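## Task

Same job with different codes: move the four table cases to the pallets by label route code, Y0 to the north pallet (at the -y end) and R6 to the south pallet (at the +y end). Each case must rest directly on the deck, not on another case, and overhang no pallet edge by more than about a finger's width. The two cases already on each pallet must stay on it. A case that falls to the floor may be recovered, but it must end lid up. Finish with the suction off and the tools moved clear, and every case must stay put unaided. cam_pallet_north views the -y end and cam_pallet_south the +y end, with +y roughly to the right in both images.

## Robot and tools

Robot: two arms, left_arm and right_arm, each ending in a vacuum tool with two air channels (a and b). Each arm rides its own carriage on a single track along y at x = 0. left_rail carries left_arm on the +y half (position_m 0.6 to 3 m); right_rail carries right_arm on the -y half (-3 to -0.6 m). An arm's base is at x = 0, y = its carriage position, z = 0.04 m, facing +x. Names are not image sides.

World frame (all reported poses): fixed to the table, table top z = 0, +z up, +x the direction the arms face, +y to their left, y = 0 at the track centre. The table starts at x = 0.50 and spans y -0.90 to 0.90; beyond that the floor sits at z = -0.53. The north pallet is near the -y end, the south pallet near the +y end.

Tool geometry: the cup point is the centre of the four cup rims; the cups point along its +z. Cups sit at x = ±62 mm, y = -104.5 mm (channel a) and +104.5 mm (channel b) in the cup point's axes; together they cover 227 x 312 mm. Each cup is 103 mm across. Both cups of a channel must seal on flat, smooth surface, or that channel holds nothing. Cups compress up to ~21 mm under press or vacuum.

execute_actions(actions): runs a list of actions in sequence; an empty list just returns state and images. One action may hold "rows", "steps", "until", and device keys.
- rows: up to 15 rows, each used for one control step (1/30 s). Each row is a single list of 16 numbers, each in [-1, 1], covering both arms: left dx, dy, dz, rx, ry, rz, left suction_a, suction_b, then the same eight for the right arm. The six motion numbers are an offset, not a pose: a target relative to the cup point's measured pose when the action began (for a call's first action, the last reported pose), expressed in the cup point's own axes. Each row is measured from that same start, not from the previous row. Scale: 1.0 = 0.6 m for dx/dy/dz and 180 degrees for the rotation vector rx/ry/rz. The suction numbers are absolute: 1 = full vacuum, 0 = off (above 0.01 counts as on), and they persist, so resend the current values for an arm you are not changing. Per step the commanded pose is clipped to 100 mm and 16 degrees from the measured pose; position wins over orientation when both can't be met.
- steps: 1 to 450, at least the number of rows, default 15. After the last row the arm keeps heading for the final row's target; allow enough steps for long moves, and resend the remainder if an action ends short.
- until: ends the action early when all listed conditions hold, e.g. {"left_rail": {"position_status": ["!=", "moving"]}}, or {"all": {"status": "ended"}} / {"any": {"status": "ended"}}. Numbers need a comparison (=, !=, <, <=, >, >=).
- Devices: {"left_rail": {"position_m": x, "speed_m_s": v}} sets an absolute carriage position in metres (world y) and top speed 0.01 to 1 m/s (starts at 1, persists); {"stop": true} alone halts it. Any out-of-range value or unknown name rejects the whole call. Rows never move carriages; a carriage still moving adds its motion to its arm's tool. Drive, then wait with until on position_status, before aiming the tool at a scene point or finishing.

Result lines: per-arm end_effector_position (m) and end_effector_quat_wxyz plus velocities; Hand target (current controller target); Joint positions/velocities per arm (rail in m, then shoulder pan, shoulder lift, elbow, wrist 1-3 in rad); suction_measured_a/b (0 to 1; airtight ≥0.83, cardboard lower, settles within ~1.3 s); part_present_a/b (1 above 0.09, 0 below 0.07); Wrist force/torque in the tool's axes (offset up to ~10 N, noise ~3.7 N, saturates ~200 N; may read "no reading"). Carriage position_status: moving, done, stopped, contact_stop (blocked, >~970 N), time_out, stopped_with_arm (own arm held back: send followable rows, then resend), stopped_for_other_arm (no clearance: move an arm away, wait 30 steps, resend). position_answer taken/not_taken. "pose unreachable" means the clearance check altered or blocked an arm's command; it is stricter while carriages move. Printed positions may be off, more at long reach.

zoom_image(camera, region): enlarges [x0, y0, x1, y1] pixels (max 504x504) of the latest image from cam_high, cam_low, cam_pallet_north, cam_pallet_south, cam_left_wrist or cam_right_wrist. Use it to read the route codes on labels. Calibration data (K, distortion, T_world_to_cam) is given per camera and may be slightly off.

finished_scene(scene): ends scene 1 or 2 irreversibly and reports success; the next scene's task arrives in its result.

Gripping and releasing: switch a channel on with cups pressed fully onto a flat area; a motionless tool with vacuum on may lift a resting object. Each sealed cup pulls ~381 N at 0.7. Move slowly, ramping offsets ~0.01 per row, or a heavy or off-centre case may tear loose. To release, lower in small steps until contact, then in one action turn both channels off and back the tool away. A cup sealed to the table pins the tool; turn that channel off.

Avoid: forces of 400 N on an arm or joint torques over limits (686/686/402/99.5/99.5/99.5 N m) — these freeze the arm 10 s. Never let the arms, tools, cameras or held cases strike or press each other; a held case counts as part of its arm. For handovers, set down, turn off the giver before the taker turns on, and lift the giver clear. Don't knock anything out of the work area, drop, slam or push hard; loose objects may get brief random nudges. The simulation keeps running while you think, holding the last command.

Each tool is called after "Call:" by a JSON object that holds its "fn" and its "kwargs".

## Session

Call:
{"fn": "execute_actions", "kwargs": {"actions": []}}

Scene clock: 0.00 s.
left_arm: end_effector_position=(+0.8494, +1.2524, +0.4399) suction_measured_a=0.00 part_present_a=0 suction_measured_b=0.00 part_present_b=0 end_effector_quat_wxyz=(-0.001, -0.001, +1.000, +0.000) end_effector_velocity=(+0.000, -0.000, -0.000) end_effector_angular_velocity=(+0.000, +0.000, +0.000) | right_arm: end_effector_position=(+0.8494, -0.7868, +0.4392) suction_measured_a=0.01 part_present_a=0 suction_measured_b=0.01 part_present_b=0 end_effector_quat_wxyz=(-0.001, -0.000, +1.000, +0.000) end_effector_velocity=(+0.000, -0.000, -0.000) end_effector_angular_velocity=(+0.000, +0.000, +0.000)
Joint positions: left_arm=[ 1.251 -0.237 -1.499  2.092 -2.163 -1.57   1.332] | right_arm=[-0.789 -0.237 -1.498  2.092 -2.164 -1.571  1.334]
Joint velocities: left_arm=[ 0. -0.  0.  0.  0. -0. -0.] | right_arm=[ 0. -0.  0. -0.  0.  0. -0.]
Wrist force (N, on the end effector, along its own x y z axes, offset not removed): no reading
Wrist torque (N m, same axes, about the end effector's origin, offset not removed): no reading
Hand target (left_arm): +0.849, +1.252, +0.440; -0.001, -0.001, +1.000, +0.000
Hand target (right_arm): +0.849, -0.787, +0.439; -0.001, -0.000, +1.000, +0.000
left_rail: position_m=1.251 position_m_goal=1.251 speed_m_s=1.00 position_status=done position_answer=taken refusals=0
right_rail: position_m=-0.789 position_m_goal=-0.789 speed_m_s=1.00 position_status=done position_answer=taken refusals=0
camera_calibration (this result's frames):
cam_left_wrist: T_world_to_cam=[[0.0186895, -0.998748, -0.0463987, 1.25757], [-0.824226, -0.0416591, 0.564726, 0.519167], [-0.565952, 0.0276885, -0.823973, 0.907241], [0, 0, 0, 1]] pos_world=[0.917862, 1.2525, 0.512704]
cam_right_wrist: T_world_to_cam=[[-0.00968361, -0.999639, 0.025053, -0.789553], [-0.83716, 0.0218067, 0.546523, 0.509351], [-0.546873, -0.0156811, -0.837069, 0.918575], [0, 0, 0, 1]] pos_world=[0.921107, -0.785971, 0.510319]

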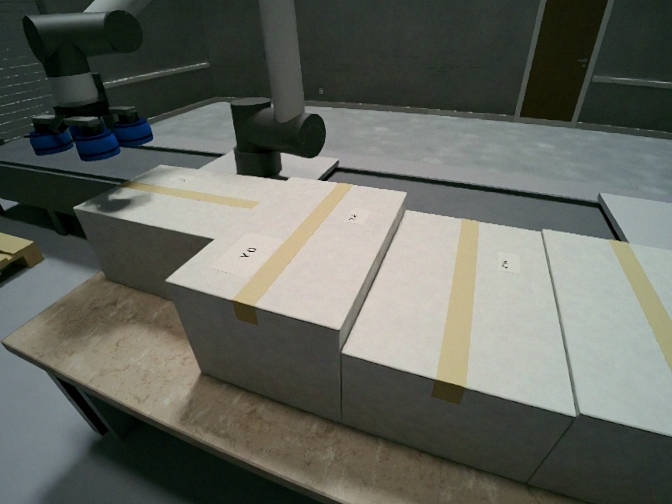

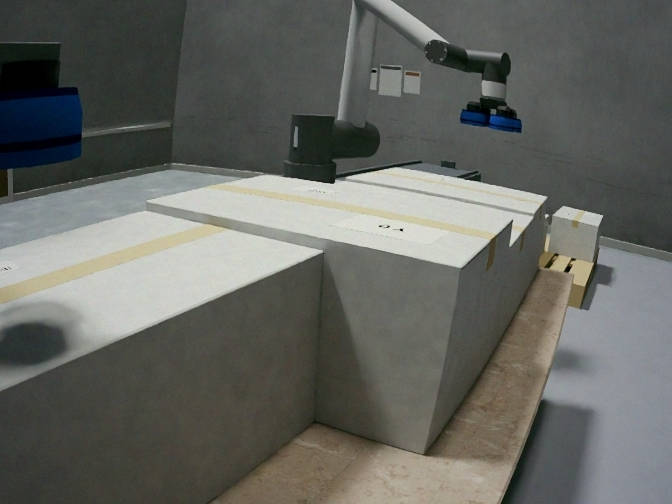

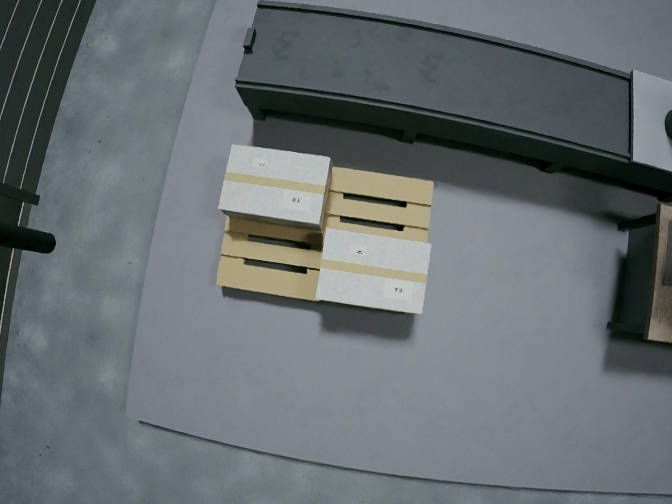

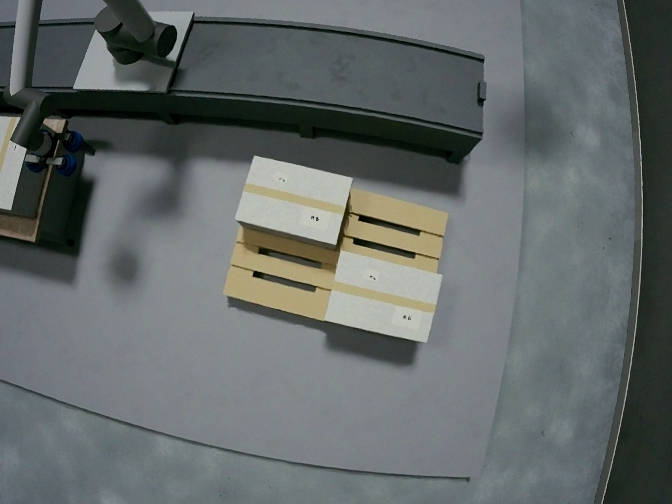

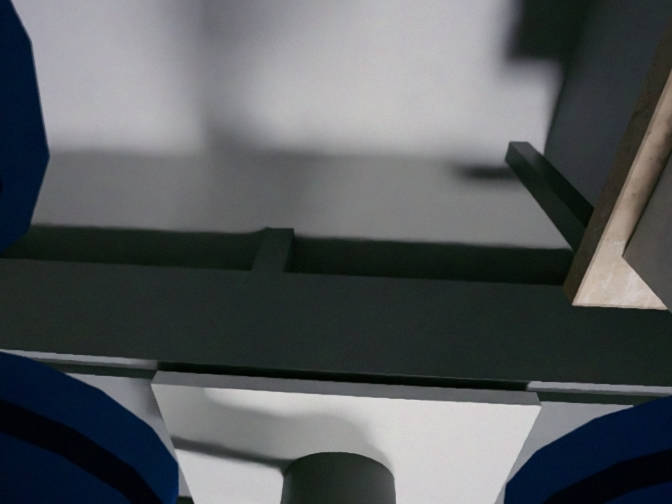

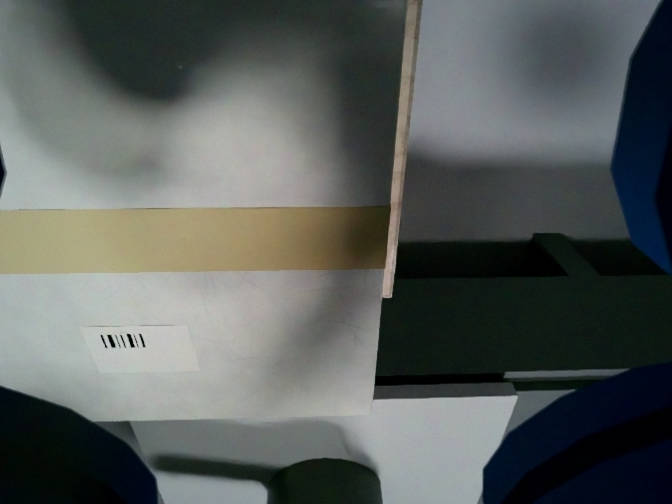

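Call:
{"fn": "zoom_image", "kwargs": {"camera": "cam_high", "region": [60, 150, 420, 420]}}

Call:
{"fn": "zoom_image", "kwargs": {"camera": "cam_high", "region": [330, 180, 672, 504]}}

Call:
{"fn": "zoom_image", "kwargs": {"camera": "cam_pallet_south", "region": [0, 100, 140, 260]}}

Call:
{"fn": "zoom_image", "kwargs": {"camera": "cam_low", "region": [280, 150, 620, 330]}}

Region (60, 150, 420, 420) of cam_high's 672x504 image, scaled by 1.400, with more detail than that image has; it fills the top 378 rows of this view, and the rest is white.

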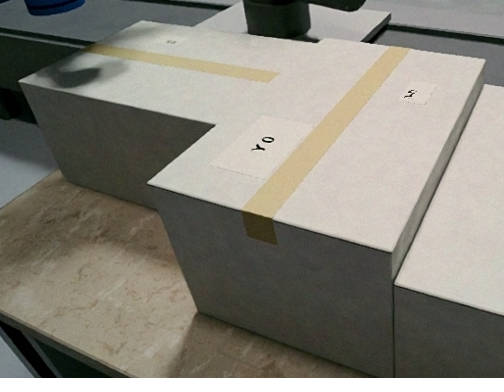

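Region (330, 180, 672, 504) of cam_high's 672x504 image, scaled by 1.474, with more detail than that image has; it fills the top 477 rows of this view, and the rest is white.

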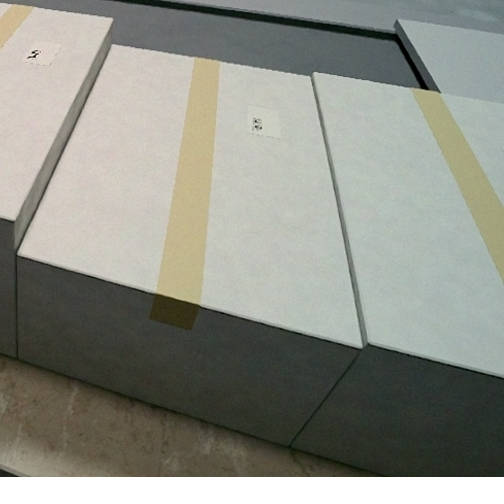

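Region (0, 100, 140, 260) of cam_pallet_south's 672x504 image, scaled by 3.150, with more detail than that image has; it fills the left 441 columns of this view, and the rest is white.

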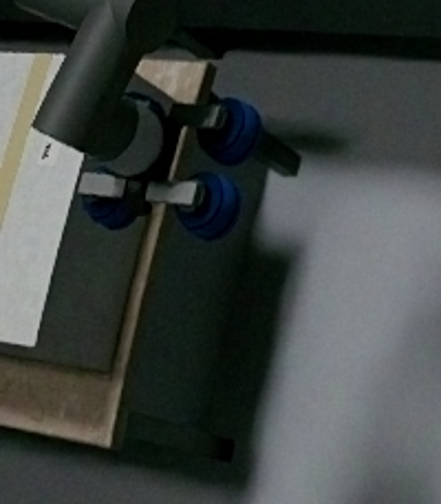

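Region (280, 150, 620, 330) of cam_low's 672x504 image, scaled by 1.482, with more detail than that image has; it fills the top 267 rows of this view, and the rest is white.

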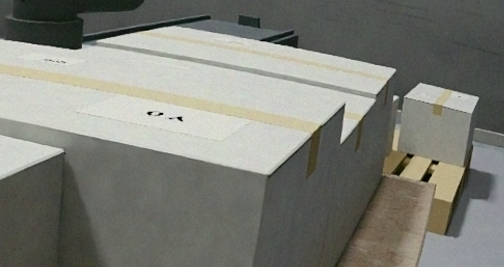

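Call:
{"fn": "zoom_image", "kwargs": {"camera": "cam_pallet_north", "region": [590, 180, 672, 360]}}

Call:
{"fn": "zoom_image", "kwargs": {"camera": "cam_left_wrist", "region": [500, 0, 672, 340]}}

Region (590, 180, 672, 360) of cam_pallet_north's 672x504 image, scaled by 2.800, with more detail than that image has; it fills the left 230 columns of this view, and the rest is white.

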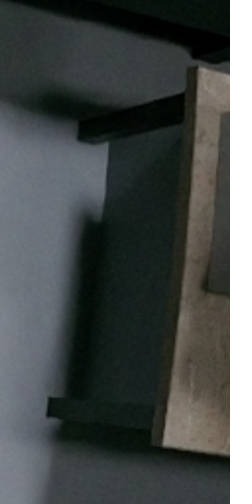

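Region (500, 0, 672, 340) of cam_left_wrist's 672x504 image, scaled by 1.482, with more detail than that image has; it fills the left 255 columns of this view, and the rest is white.

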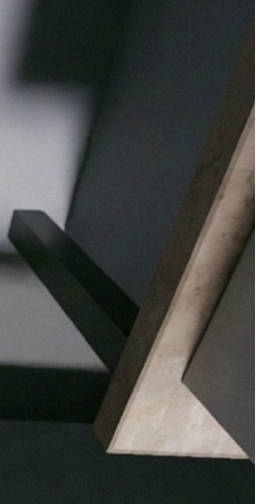

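Call:
{"fn": "execute_actions", "kwargs": {"actions": [{"steps": 1, "left_rail": {"position_m": 1.08}, "right_rail": {"position_m": -1.08}}]}}

Scene clock: 7.93 s.
left_arm: end_effector_position=(+0.8494, +1.2524, +0.4399) suction_measured_a=0.00 part_present_a=0 suction_measured_b=0.00 part_present_b=0 end_effector_quat_wxyz=(-0.001, -0.001, +1.000, +0.000) end_effector_velocity=(+0.000, -0.004, -0.000) end_effector_angular_velocity=(+0.000, +0.000, +0.000) | right_arm: end_effector_position=(+0.8494, -0.7869, +0.4392) suction_measured_a=0.01 part_present_a=0 suction_measured_b=0.01 part_present_b=0 end_effector_quat_wxyz=(-0.001, -0.000, +1.000, +0.000) end_effector_velocity=(-0.000, -0.004, +0.000) end_effector_angular_velocity=(-0.000, -0.000, +0.000)
Joint positions: left_arm=[ 1.251 -0.237 -1.499  2.092 -2.163 -1.57   1.332] | right_arm=[-0.789 -0.237 -1.498  2.092 -2.164 -1.571  1.334]
Joint velocities: left_arm=[-0.004 -0.     0.    -0.     0.     0.    -0.   ] | right_arm=[-0.004  0.    -0.     0.    -0.     0.    -0.   ]
Wrist force (N, on the end effector, along its own x y z axes, offset not removed): left_arm=[-0.2 -3.5 -1.4] | right_arm=[-2.3 -4.3 10.0]
Wrist torque (N m, same axes, about the end effector's origin, offset not removed): left_arm=[0.17 0.39 -0.50] | right_arm=[-0.41 -0.21 -0.39]
Hand target (left_arm): +0.849, +1.250, +0.440; -0.001, -0.001, +1.000, +0.000
Hand target (right_arm): +0.849, -0.789, +0.439; -0.001, -0.000, +1.000, +0.000
left_rail: position_m=1.251 position_m_goal=1.080 speed_m_s=1.00 position_status=moving position_answer=taken refusals=0
right_rail: position_m=-0.789 position_m_goal=-1.080 speed_m_s=1.00 position_status=moving position_answer=taken refusals=0
camera_calibration (this result's frames):
cam_left_wrist: T_world_to_cam=[[0.0186896, -0.998748, -0.0463987, 1.25755], [-0.824226, -0.0416592, 0.564726, 0.519166], [-0.565952, 0.0276885, -0.823973, 0.907241], [0, 0, 0, 1]] pos_world=[0.917862, 1.25248, 0.512704]
cam_right_wrist: T_world_to_cam=[[-0.00968369, -0.999639, 0.0250531, -0.789572], [-0.83716, 0.0218068, 0.546524, 0.509352], [-0.546873, -0.0156811, -0.837069, 0.918575], [0, 0, 0, 1]] pos_world=[0.921106, -0.78599, 0.510319]

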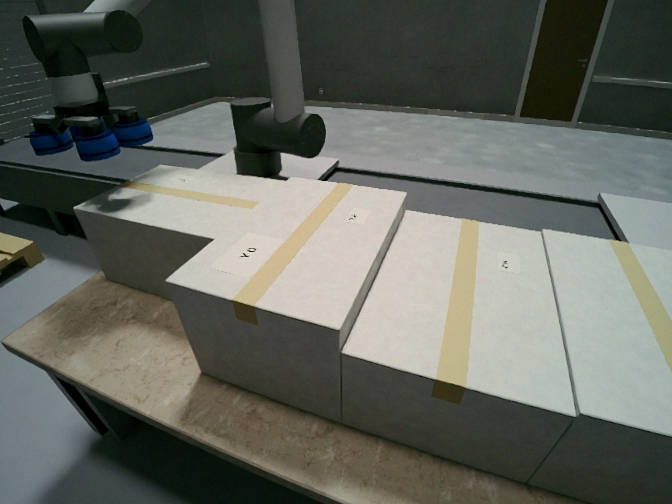

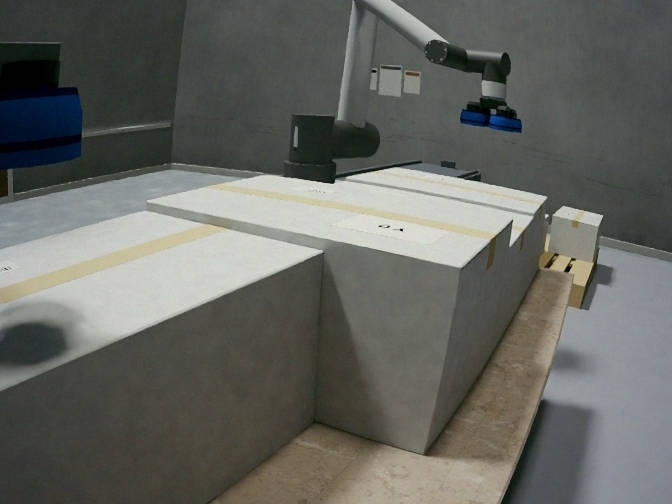

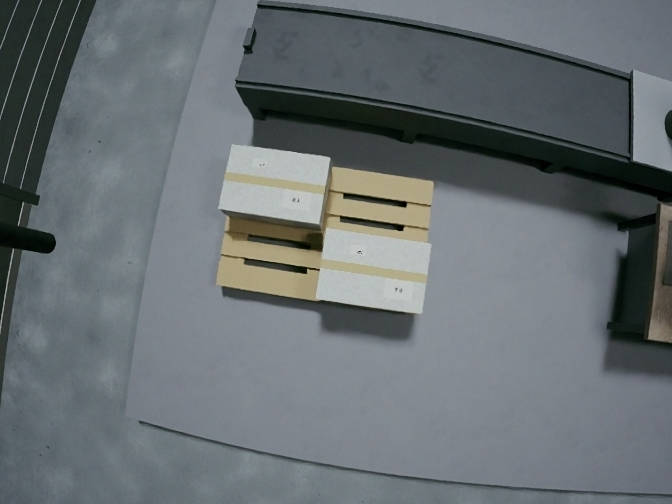

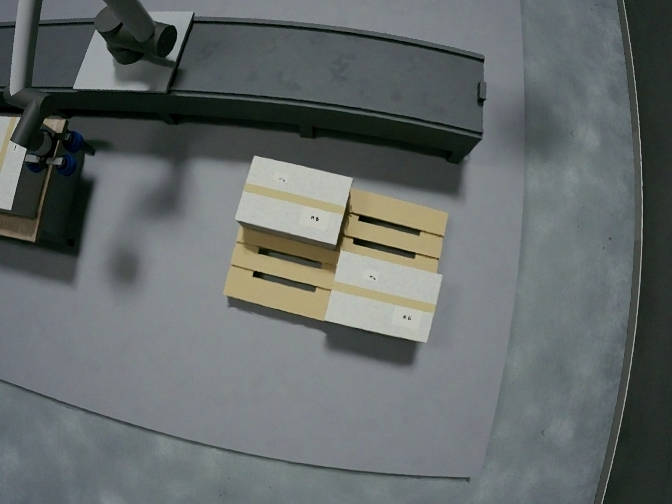

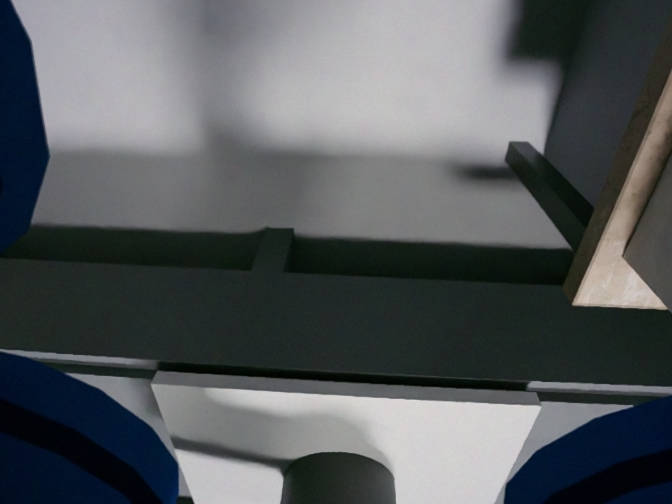

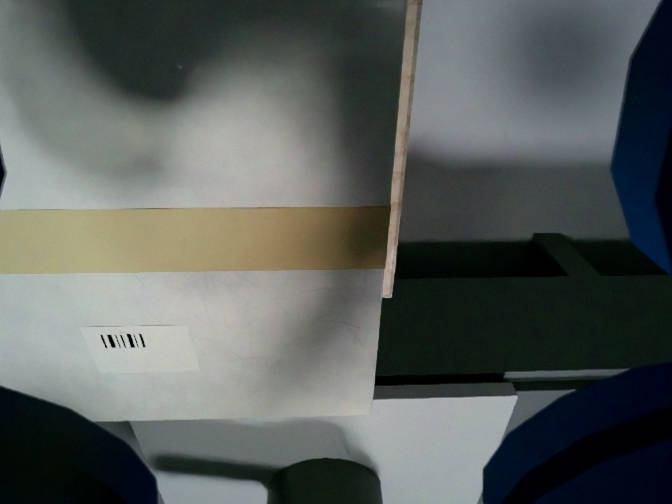

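Call:
{"fn": "execute_actions", "kwargs": {"actions": []}}

Scene clock: 10.60 s.
left_arm: end_effector_position=(+0.8494, +1.0812, +0.4399) suction_measured_a=0.00 part_present_a=0 suction_measured_b=0.00 part_present_b=0 end_effector_quat_wxyz=(-0.001, -0.001, +1.000, +0.000) end_effector_velocity=(-0.000, +0.000, +0.000) end_effector_angular_velocity=(+0.000, -0.000, +0.000) | right_arm: end_effector_position=(+0.8494, -1.0784, +0.4392) suction_measured_a=0.01 part_present_a=0 suction_measured_b=0.01 part_present_b=0 end_effector_quat_wxyz=(-0.001, -0.000, +1.000, +0.000) end_effector_velocity=(-0.000, +0.000, -0.000) end_effector_angular_velocity=(+0.000, +0.000, +0.000)
Joint positions: left_arm=[ 1.08  -0.237 -1.499  2.092 -2.163 -1.57   1.332] | right_arm=[-1.08  -0.237 -1.498  2.092 -2.164 -1.571  1.334]
Joint velocities: left_arm=[ 0.  0. -0.  0.  0.  0. -0.] | right_arm=[ 0.  0.  0. -0.  0.  0. -0.]
Wrist force (N, on the end effector, along its own x y z axes, offset not removed): left_arm=[-1.1 -4.7 -1.4] | right_arm=[-0.4 -3.6 6.8]
Wrist torque (N m, same axes, about the end effector's origin, offset not removed): left_arm=[0.12 0.63 -0.53] | right_arm=[-0.39 -0.41 -0.18]
Hand target (left_arm): +0.849, +1.081, +0.440; -0.001, -0.001, +1.000, +0.000
Hand target (right_arm): +0.849, -1.078, +0.439; -0.001, -0.000, +1.000, +0.000
left_rail: position_m=1.080 position_m_goal=1.080 speed_m_s=1.00 position_status=done position_answer=taken refusals=0
right_rail: position_m=-1.080 position_m_goal=-1.080 speed_m_s=1.00 position_status=done position_answer=taken refusals=0
camera_calibration (this result's frames):
cam_left_wrist: T_world_to_cam=[[0.0186774, -0.998748, -0.0463988, 1.08665], [-0.824227, -0.0416492, 0.564726, 0.512027], [-0.565952, 0.0276955, -0.823973, 0.911972], [0, 0, 0, 1]] pos_world=[0.917863, 1.08136, 0.512704]
cam_right_wrist: T_world_to_cam=[[-0.00968751, -0.999639, 0.025053, -1.08106], [-0.83716, 0.0218099, 0.546524, 0.515714], [-0.546873, -0.0156789, -0.837069, 0.914005], [0, 0, 0, 1]] pos_world=[0.921106, -1.07758, 0.510319]

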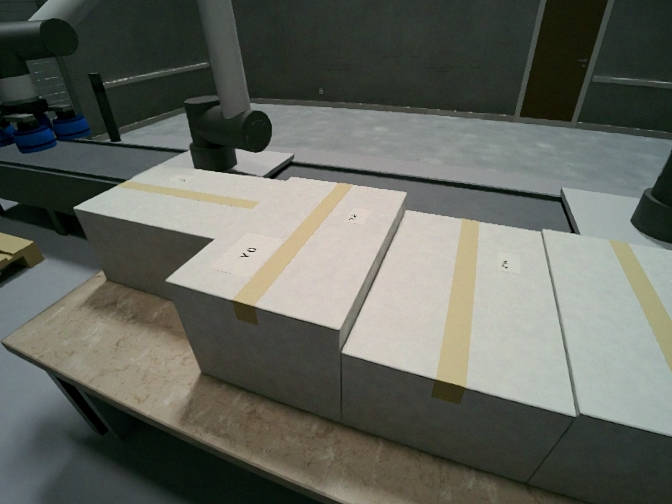

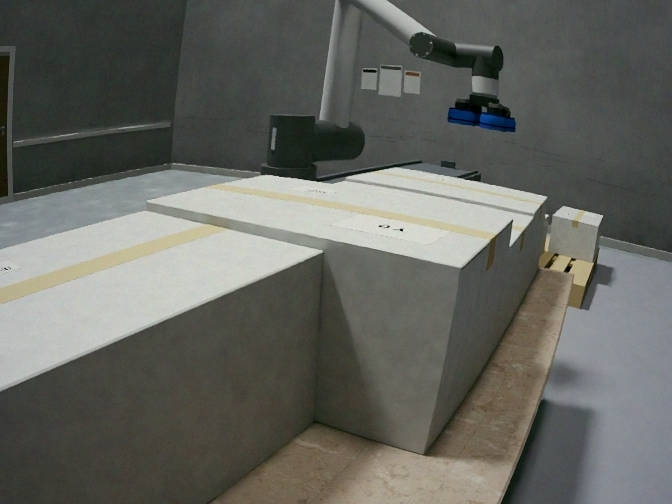

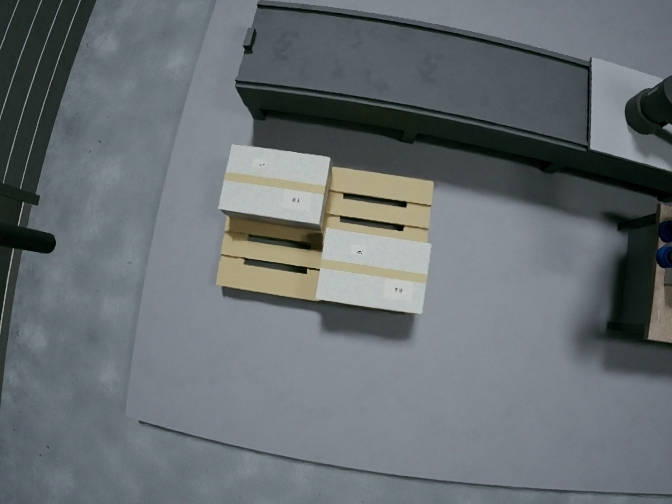

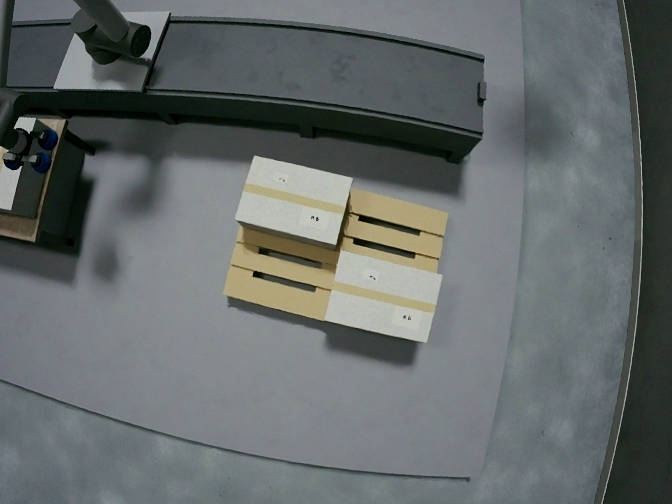

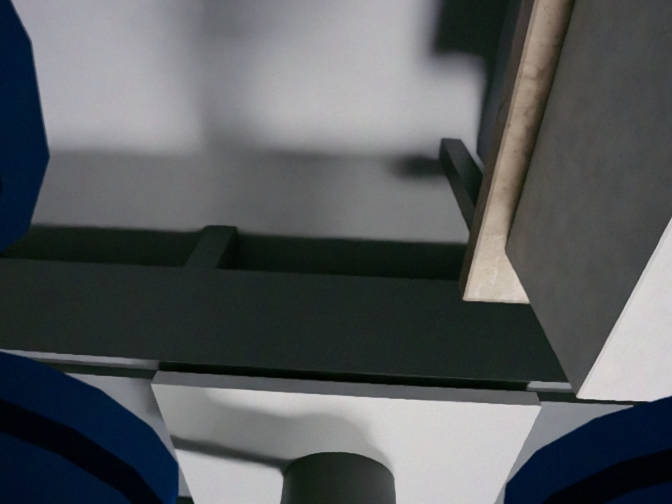

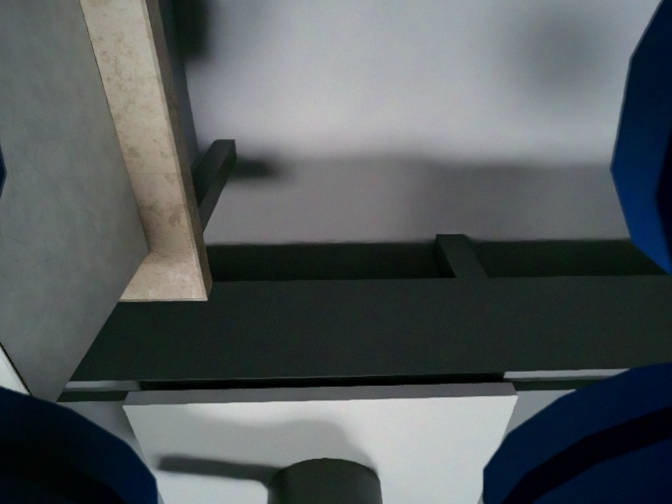

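Call:
{"fn": "zoom_image", "kwargs": {"camera": "cam_high", "region": [470, 230, 672, 380]}}

Call:
{"fn": "zoom_image", "kwargs": {"camera": "cam_left_wrist", "region": [440, 0, 672, 420]}}

Call:
{"fn": "zoom_image", "kwargs": {"camera": "cam_pallet_south", "region": [0, 90, 120, 260]}}

Region (470, 230, 672, 380) of cam_high's 672x504 image, scaled by 2.495, with more detail than that image has; it fills the top 374 rows of this view, and the rest is white.

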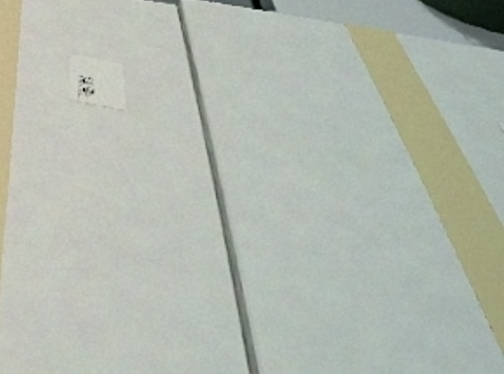

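Region (440, 0, 672, 420) of cam_left_wrist's 672x504 image, scaled by 1.200, with more detail than that image has; it fills the left 278 columns of this view, and the rest is white.

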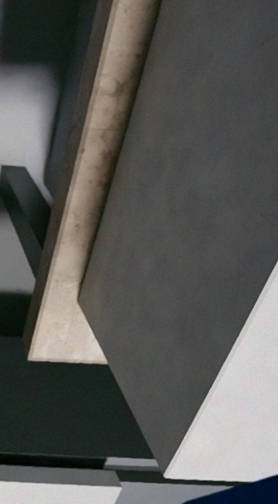

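Region (0, 90, 120, 260) of cam_pallet_south's 672x504 image, scaled by 2.965, with more detail than that image has; it fills the left 356 columns of this view, and the rest is white.

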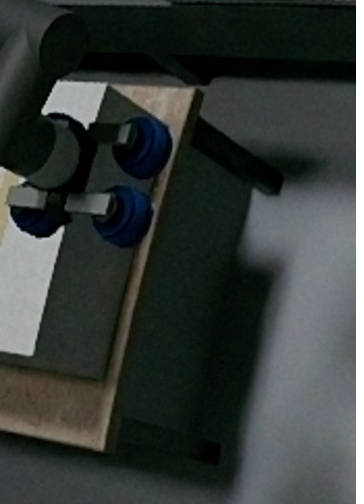

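Call:
{"fn": "zoom_image", "kwargs": {"camera": "cam_high", "region": [490, 248, 530, 278]}}

Call:
{"fn": "zoom_image", "kwargs": {"camera": "cam_pallet_south", "region": [330, 250, 450, 345]}}

Region (490, 248, 530, 278) of cam_high's 672x504 image, scaled by 12.600, with more detail than that image has; it fills the top 378 rows of this view, and the rest is white.

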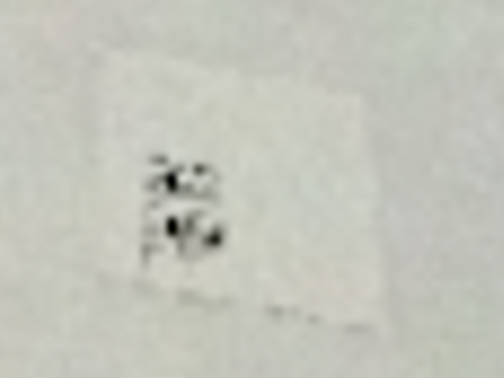

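Region (330, 250, 450, 345) of cam_pallet_south's 672x504 image, scaled by 4.200, with more detail than that image has; it fills the top 399 rows of this view, and the rest is white.

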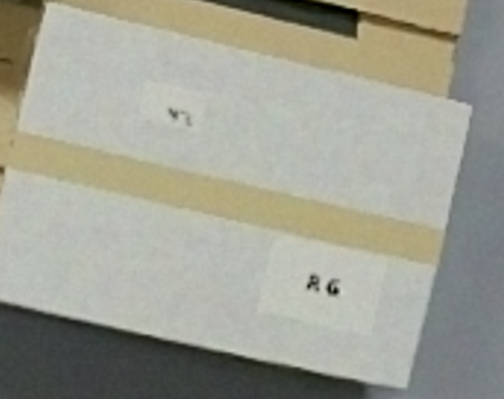

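Call:
{"fn": "execute_actions", "kwargs": {"actions": [{"right_rail":{"position_m":-0.62},"rows":[[0.009,-0.01,0,0,0,0.01,0,0,0,0.009,0,0,0,0,0,0],[0.022,-0.024,0,0,0,0.025,0,0,0,0.022,0,0,0,0,0,0],[0.04,-0.044,0,0,0,0.045,0,0,0,0.04,0,0,0,0,0,0],[0.062,-0.068,-0.005,0,0,0.07,0,0,0,0.063,0,0,0,0,0,0],[0.088,-0.097,-0.007,0,0,0.1,0,0,0,0.09,0,0,0,0,0,0],[0.12,-0.13,-0.009,0,0,0.13,0,0,-0.005,0.12,0,0,0,0,0,0],[0.155,-0.17,-0.012,0,0,0.17,0,0,-0.006,0.16,0,0,0,0,0,0],[0.19,-0.21,-0.015,0,0,0.21,0,0,-0.008,0.2,0,0,0,0,0,0],[0.24,-0.26,-0.018,0,0,0.26,0,0,-0.01,0.24,0,0,0,0,0,0],[0.29,-0.32,-0.022,0,0,0.32,0,0,-0.012,0.3,0,0,0,0,0,0],[0.35,-0.39,-0.027,0,0,0.39,0,0,-0.014,0.36,0,0,0,0,0,0],[0.44,-0.48,-0.033,0,0,0.49,0,0,-0.018,0.45,0,0,0,0,0,0],[0.57,-0.63,-0.043,0,0,0.64,0,0,-0.023,0.58,0,0,0,0,0,0],[0.7,-0.77,-0.053,0,0,0.78,0,0,-0.028,0.72,0,0,0,0,0,0],[0.883,-0.967,-0.067,0,0,0.98,0,0,-0.035,0.9,0,0,0,0,0,0]],"steps":70}]}}

Scene clock: 20.50 s.
left_arm: end_effector_position=(+0.6842, +0.9022, +0.4492) suction_measured_a=0.00 part_present_a=0 suction_measured_b=0.00 part_present_b=0 end_effector_quat_wxyz=(-0.003, +0.360, +0.933, +0.001) end_effector_velocity=(-0.000, -0.000, +0.000) end_effector_angular_velocity=(-0.000, -0.000, -0.000) | right_arm: end_effector_position=(+0.8549, -0.3861, +0.4393) suction_measured_a=0.01 part_present_a=0 suction_measured_b=0.01 part_present_b=0 end_effector_quat_wxyz=(-0.001, -0.000, +1.000, +0.000) end_effector_velocity=(-0.000, +0.000, -0.000) end_effector_angular_velocity=(-0.000, +0.000, +0.000)
Joint positions: left_arm=[ 1.08  -0.543 -1.678  2.251 -2.138 -1.569  1.764] | right_arm=[-0.62   0.038 -1.456  2.045 -2.158 -1.571  1.609]
Joint velocities: left_arm=[ 0. -0. -0. -0.  0.  0. -0.] | right_arm=[ 0.  0.  0.  0. -0.  0. -0.]
Wrist force (N, on the end effector, along its own x y z axes, offset not removed): left_arm=[-0.3 -0.7 -1.4] | right_arm=[-0.3 -6.2 8.9]
Wrist torque (N m, same axes, about the end effector's origin, offset not removed): left_arm=[0.69 0.46 -0.49] | right_arm=[-0.76 -0.49 -0.34]
Hand target (left_arm): +0.684, +0.902, +0.449; -0.003, +0.360, +0.933, +0.001
Hand target (right_arm): +0.855, -0.386, +0.439; -0.001, -0.000, +1.000, +0.000
Off the commanded pose (left_arm): 0.543 m, 134 deg.
Off the commanded pose (right_arm): 0.308 m, 0 deg.
left_rail: position_m=1.080 position_m_goal=1.080 speed_m_s=1.00 position_status=done position_answer=taken refusals=0
right_rail: position_m=-0.620 position_m_goal=-0.620 speed_m_s=1.00 position_status=done position_answer=taken refusals=0
An arm is now too far from its last target to be sent on to it, so both arms have given up their targets until you send rows again.
camera_calibration (this result's frames):
cam_left_wrist: T_world_to_cam=[[-0.65813, -0.751512, -0.0457695, 1.15109], [-0.63573, 0.522109, 0.568551, -0.276132], [-0.403376, 0.403277, -0.821374, 0.379847], [0, 0, 0, 1]] pos_world=[0.73524, 0.856042, 0.521676]
cam_right_wrist: T_world_to_cam=[[-0.00968433, -0.999626, 0.0255654, -0.389122], [-0.837092, 0.0220894, 0.546617, 0.505112], [-0.546977, -0.016107, -0.836993, 0.927836], [0, 0, 0, 1]] pos_world=[0.926562, -0.385189, 0.510437]

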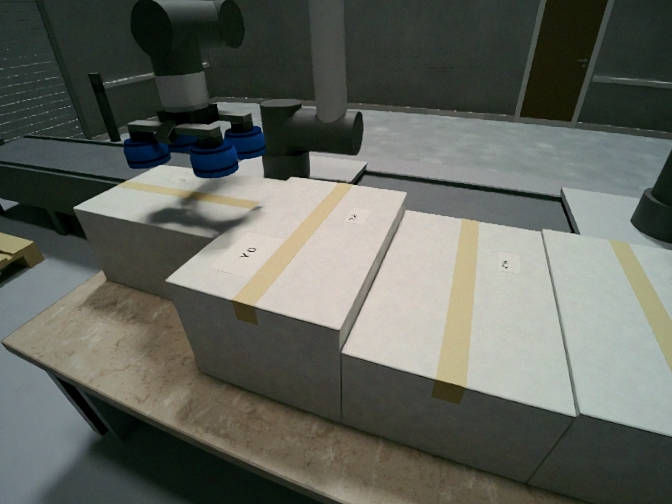

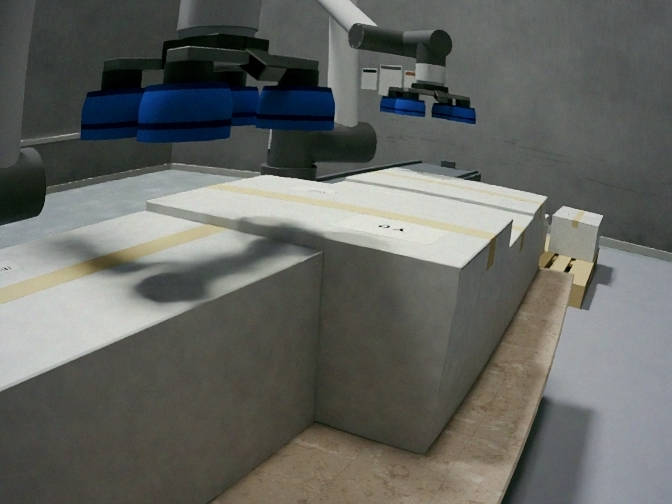

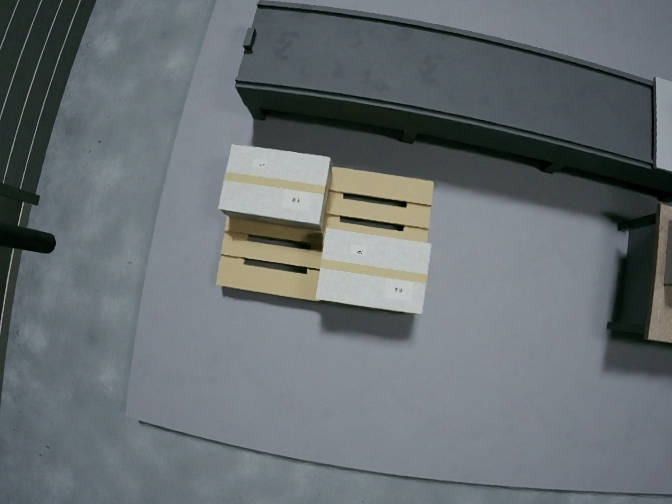

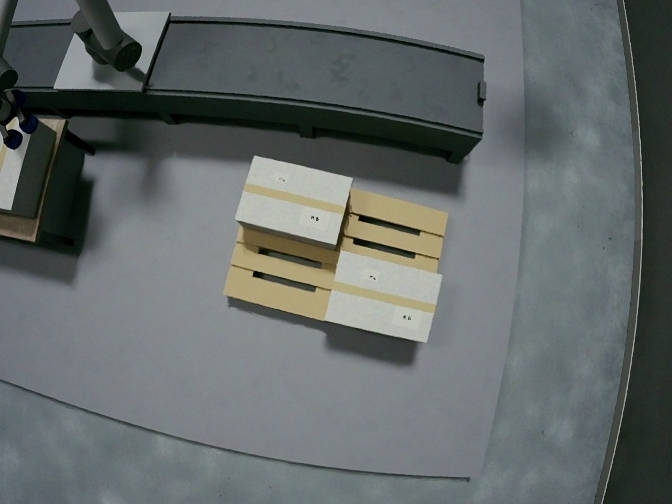

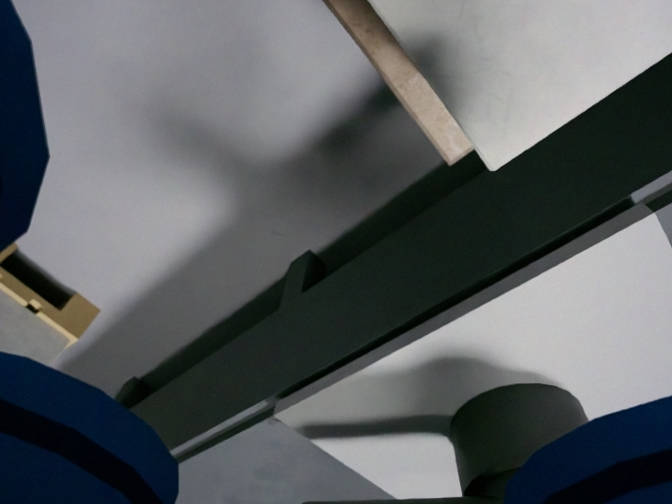

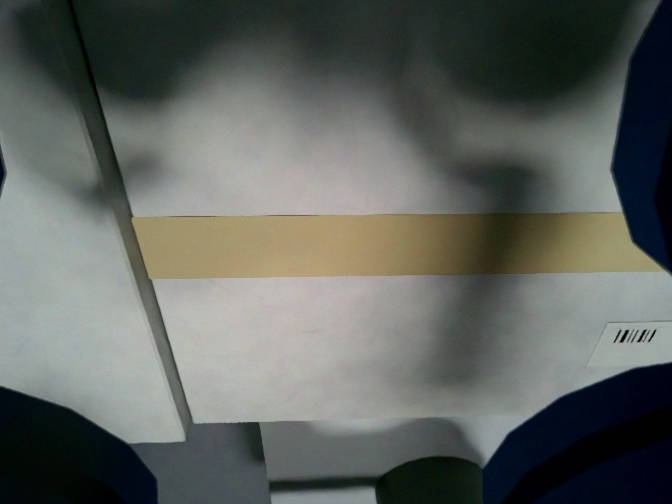

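Call:
{"fn": "execute_actions", "kwargs": {"actions": [{"rows":[[0,-0.01,0,0,0,0.01,0,0,0,0.01,0,0,0,0,0,0],[0,-0.025,0,0,0,0.022,0,0,0,0.025,0,0,0,0,0,0],[0,-0.045,0,0,0,0.04,0,0,0,0.045,0,0,0,0,0,0],[0,-0.07,-0.005,0,0,0.06,0,0,0,0.07,0,0,0,0,0,0],[0,-0.1,-0.007,0,0,0.085,0,0,0,0.1,0,0,0,0,0,0],[0,-0.135,-0.009,0,0,0.11,0,0,-0.005,0.135,0,0,0,0,0,0],[0,-0.175,-0.012,0,0,0.14,0,0,-0.008,0.175,0,0,0,0,0,0],[0,-0.22,-0.015,0,0,0.17,0,0,-0.011,0.22,0,0,0,0,0,0],[0,-0.28,-0.018,0,0,0.2,0,0,-0.014,0.28,0,0,0,0,0,0],[0,-0.36,-0.022,0,0,0.25,0,0,-0.018,0.36,0,0,0,0,0,0],[0,-0.904,-0.05,0,0,0.5,0,0,-0.025,0.513,0,0,0,0,0,0]],"steps":42},{"rows":[[0,0,0,0,0,0.26,0,0,0,0,0,0,0,0,0,0]],"steps":14}]}}

Scene clock: 24.43 s.
left_arm: end_effector_position=(+0.3315, +0.5156, +0.4788) suction_measured_a=0.00 part_present_a=0 suction_measured_b=0.00 part_present_b=0 end_effector_quat_wxyz=(-0.002, +0.983, +0.185, +0.007) end_effector_velocity=(+0.001, +0.001, +0.000) end_effector_angular_velocity=(+0.011, +0.001, -1.214) | right_arm: end_effector_position=(+0.8693, -0.0786, +0.4392) suction_measured_a=0.01 part_present_a=0 suction_measured_b=0.01 part_present_b=0 end_effector_quat_wxyz=(-0.001, -0.000, +1.000, -0.000) end_effector_velocity=(-0.000, -0.000, +0.000) end_effector_angular_velocity=(+0.000, -0.000, +0.000)
Joint positions: left_arm=[ 1.08  -1.358 -1.775  2.28  -2.073 -1.558  2.983] | right_arm=[-0.62   0.359 -1.308  1.858 -2.119 -1.571  1.93 ]
Joint velocities: left_arm=[ 0.    -0.    -0.003  0.003 -0.006  0.005  1.213] | right_arm=[ 0.  0. -0.  0. -0. -0.  0.]
Wrist force (N, on the end effector, along its own x y z axes, offset not removed): left_arm=[1.1 -0.5 -3.3] | right_arm=[0.4 -1.7 8.4]
Wrist torque (N m, same axes, about the end effector's origin, offset not removed): left_arm=[0.77 0.22 -0.45] | right_arm=[-0.09 -0.68 -0.29]
Hand target (left_arm): +0.332, +0.516, +0.479; -0.002, +0.997, +0.080, +0.006
Hand target (right_arm): +0.869, -0.079, +0.439; -0.001, -0.000, +1.000, -0.000
Off the commanded pose (left_arm): 0.000 m, 19 deg; orientation clipped at the last step of the last action.
Off the commanded pose (right_arm): 0.000 m, 0 deg.
left_rail: position_m=1.080 position_m_goal=1.080 speed_m_s=1.00 position_status=done position_answer=taken refusals=0
right_rail: position_m=-0.620 position_m_goal=-0.620 speed_m_s=1.00 position_status=done position_answer=taken refusals=0
camera_calibration (this result's frames):
cam_left_wrist: T_world_to_cam=[[-0.378323, 0.924601, -0.0445523, -0.327754], [0.747081, 0.333397, 0.575079, -0.679614], [0.546572, 0.184281, -0.816884, 0.213711], [0, 0, 0, 1]] pos_world=[0.266921, 0.49024, 0.550807]
cam_right_wrist: T_world_to_cam=[[-0.00968994, -0.999611, 0.0261498, -0.0818663], [-0.837122, 0.0224127, 0.546557, 0.51052], [-0.54693, -0.0165945, -0.837014, 0.94058], [0, 0, 0, 1]] pos_world=[0.941006, -0.0776682, 0.51039]

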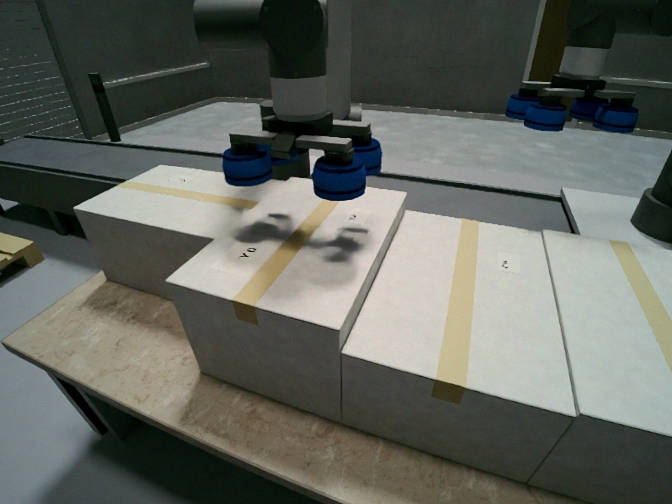

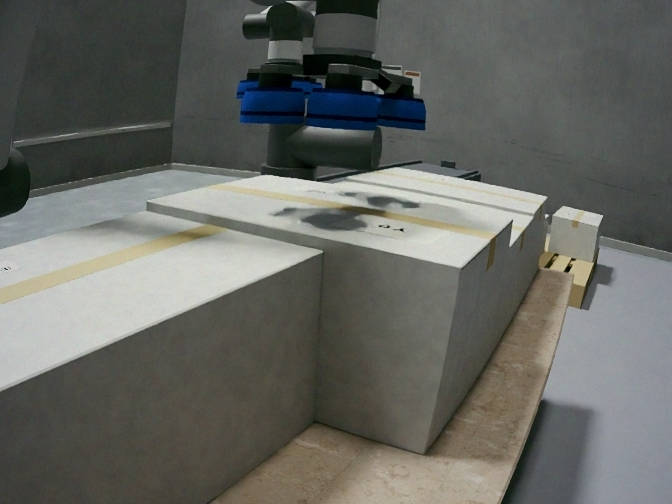

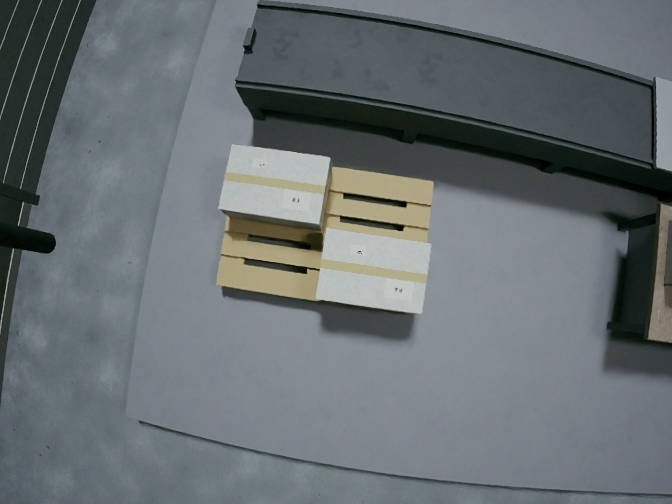

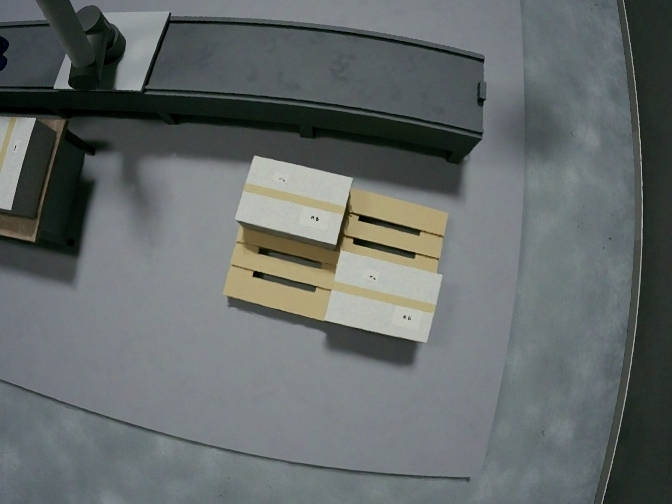

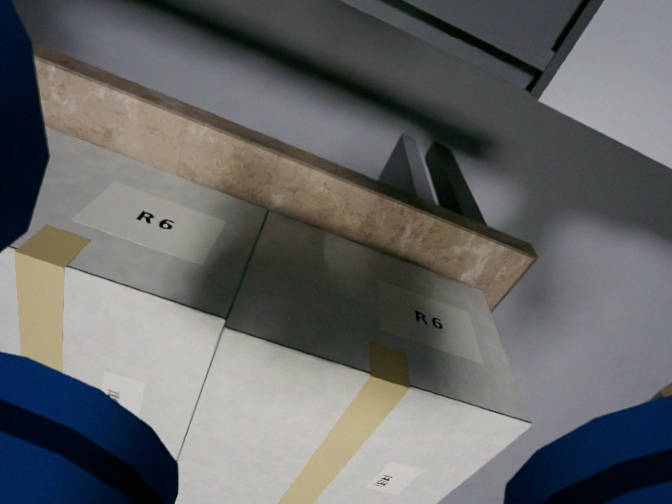

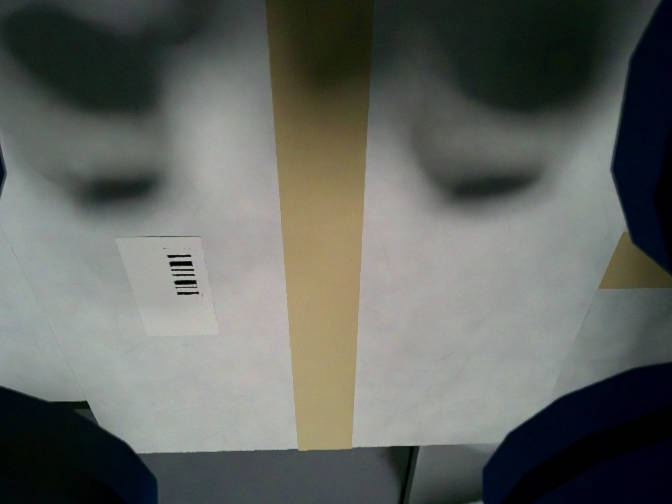

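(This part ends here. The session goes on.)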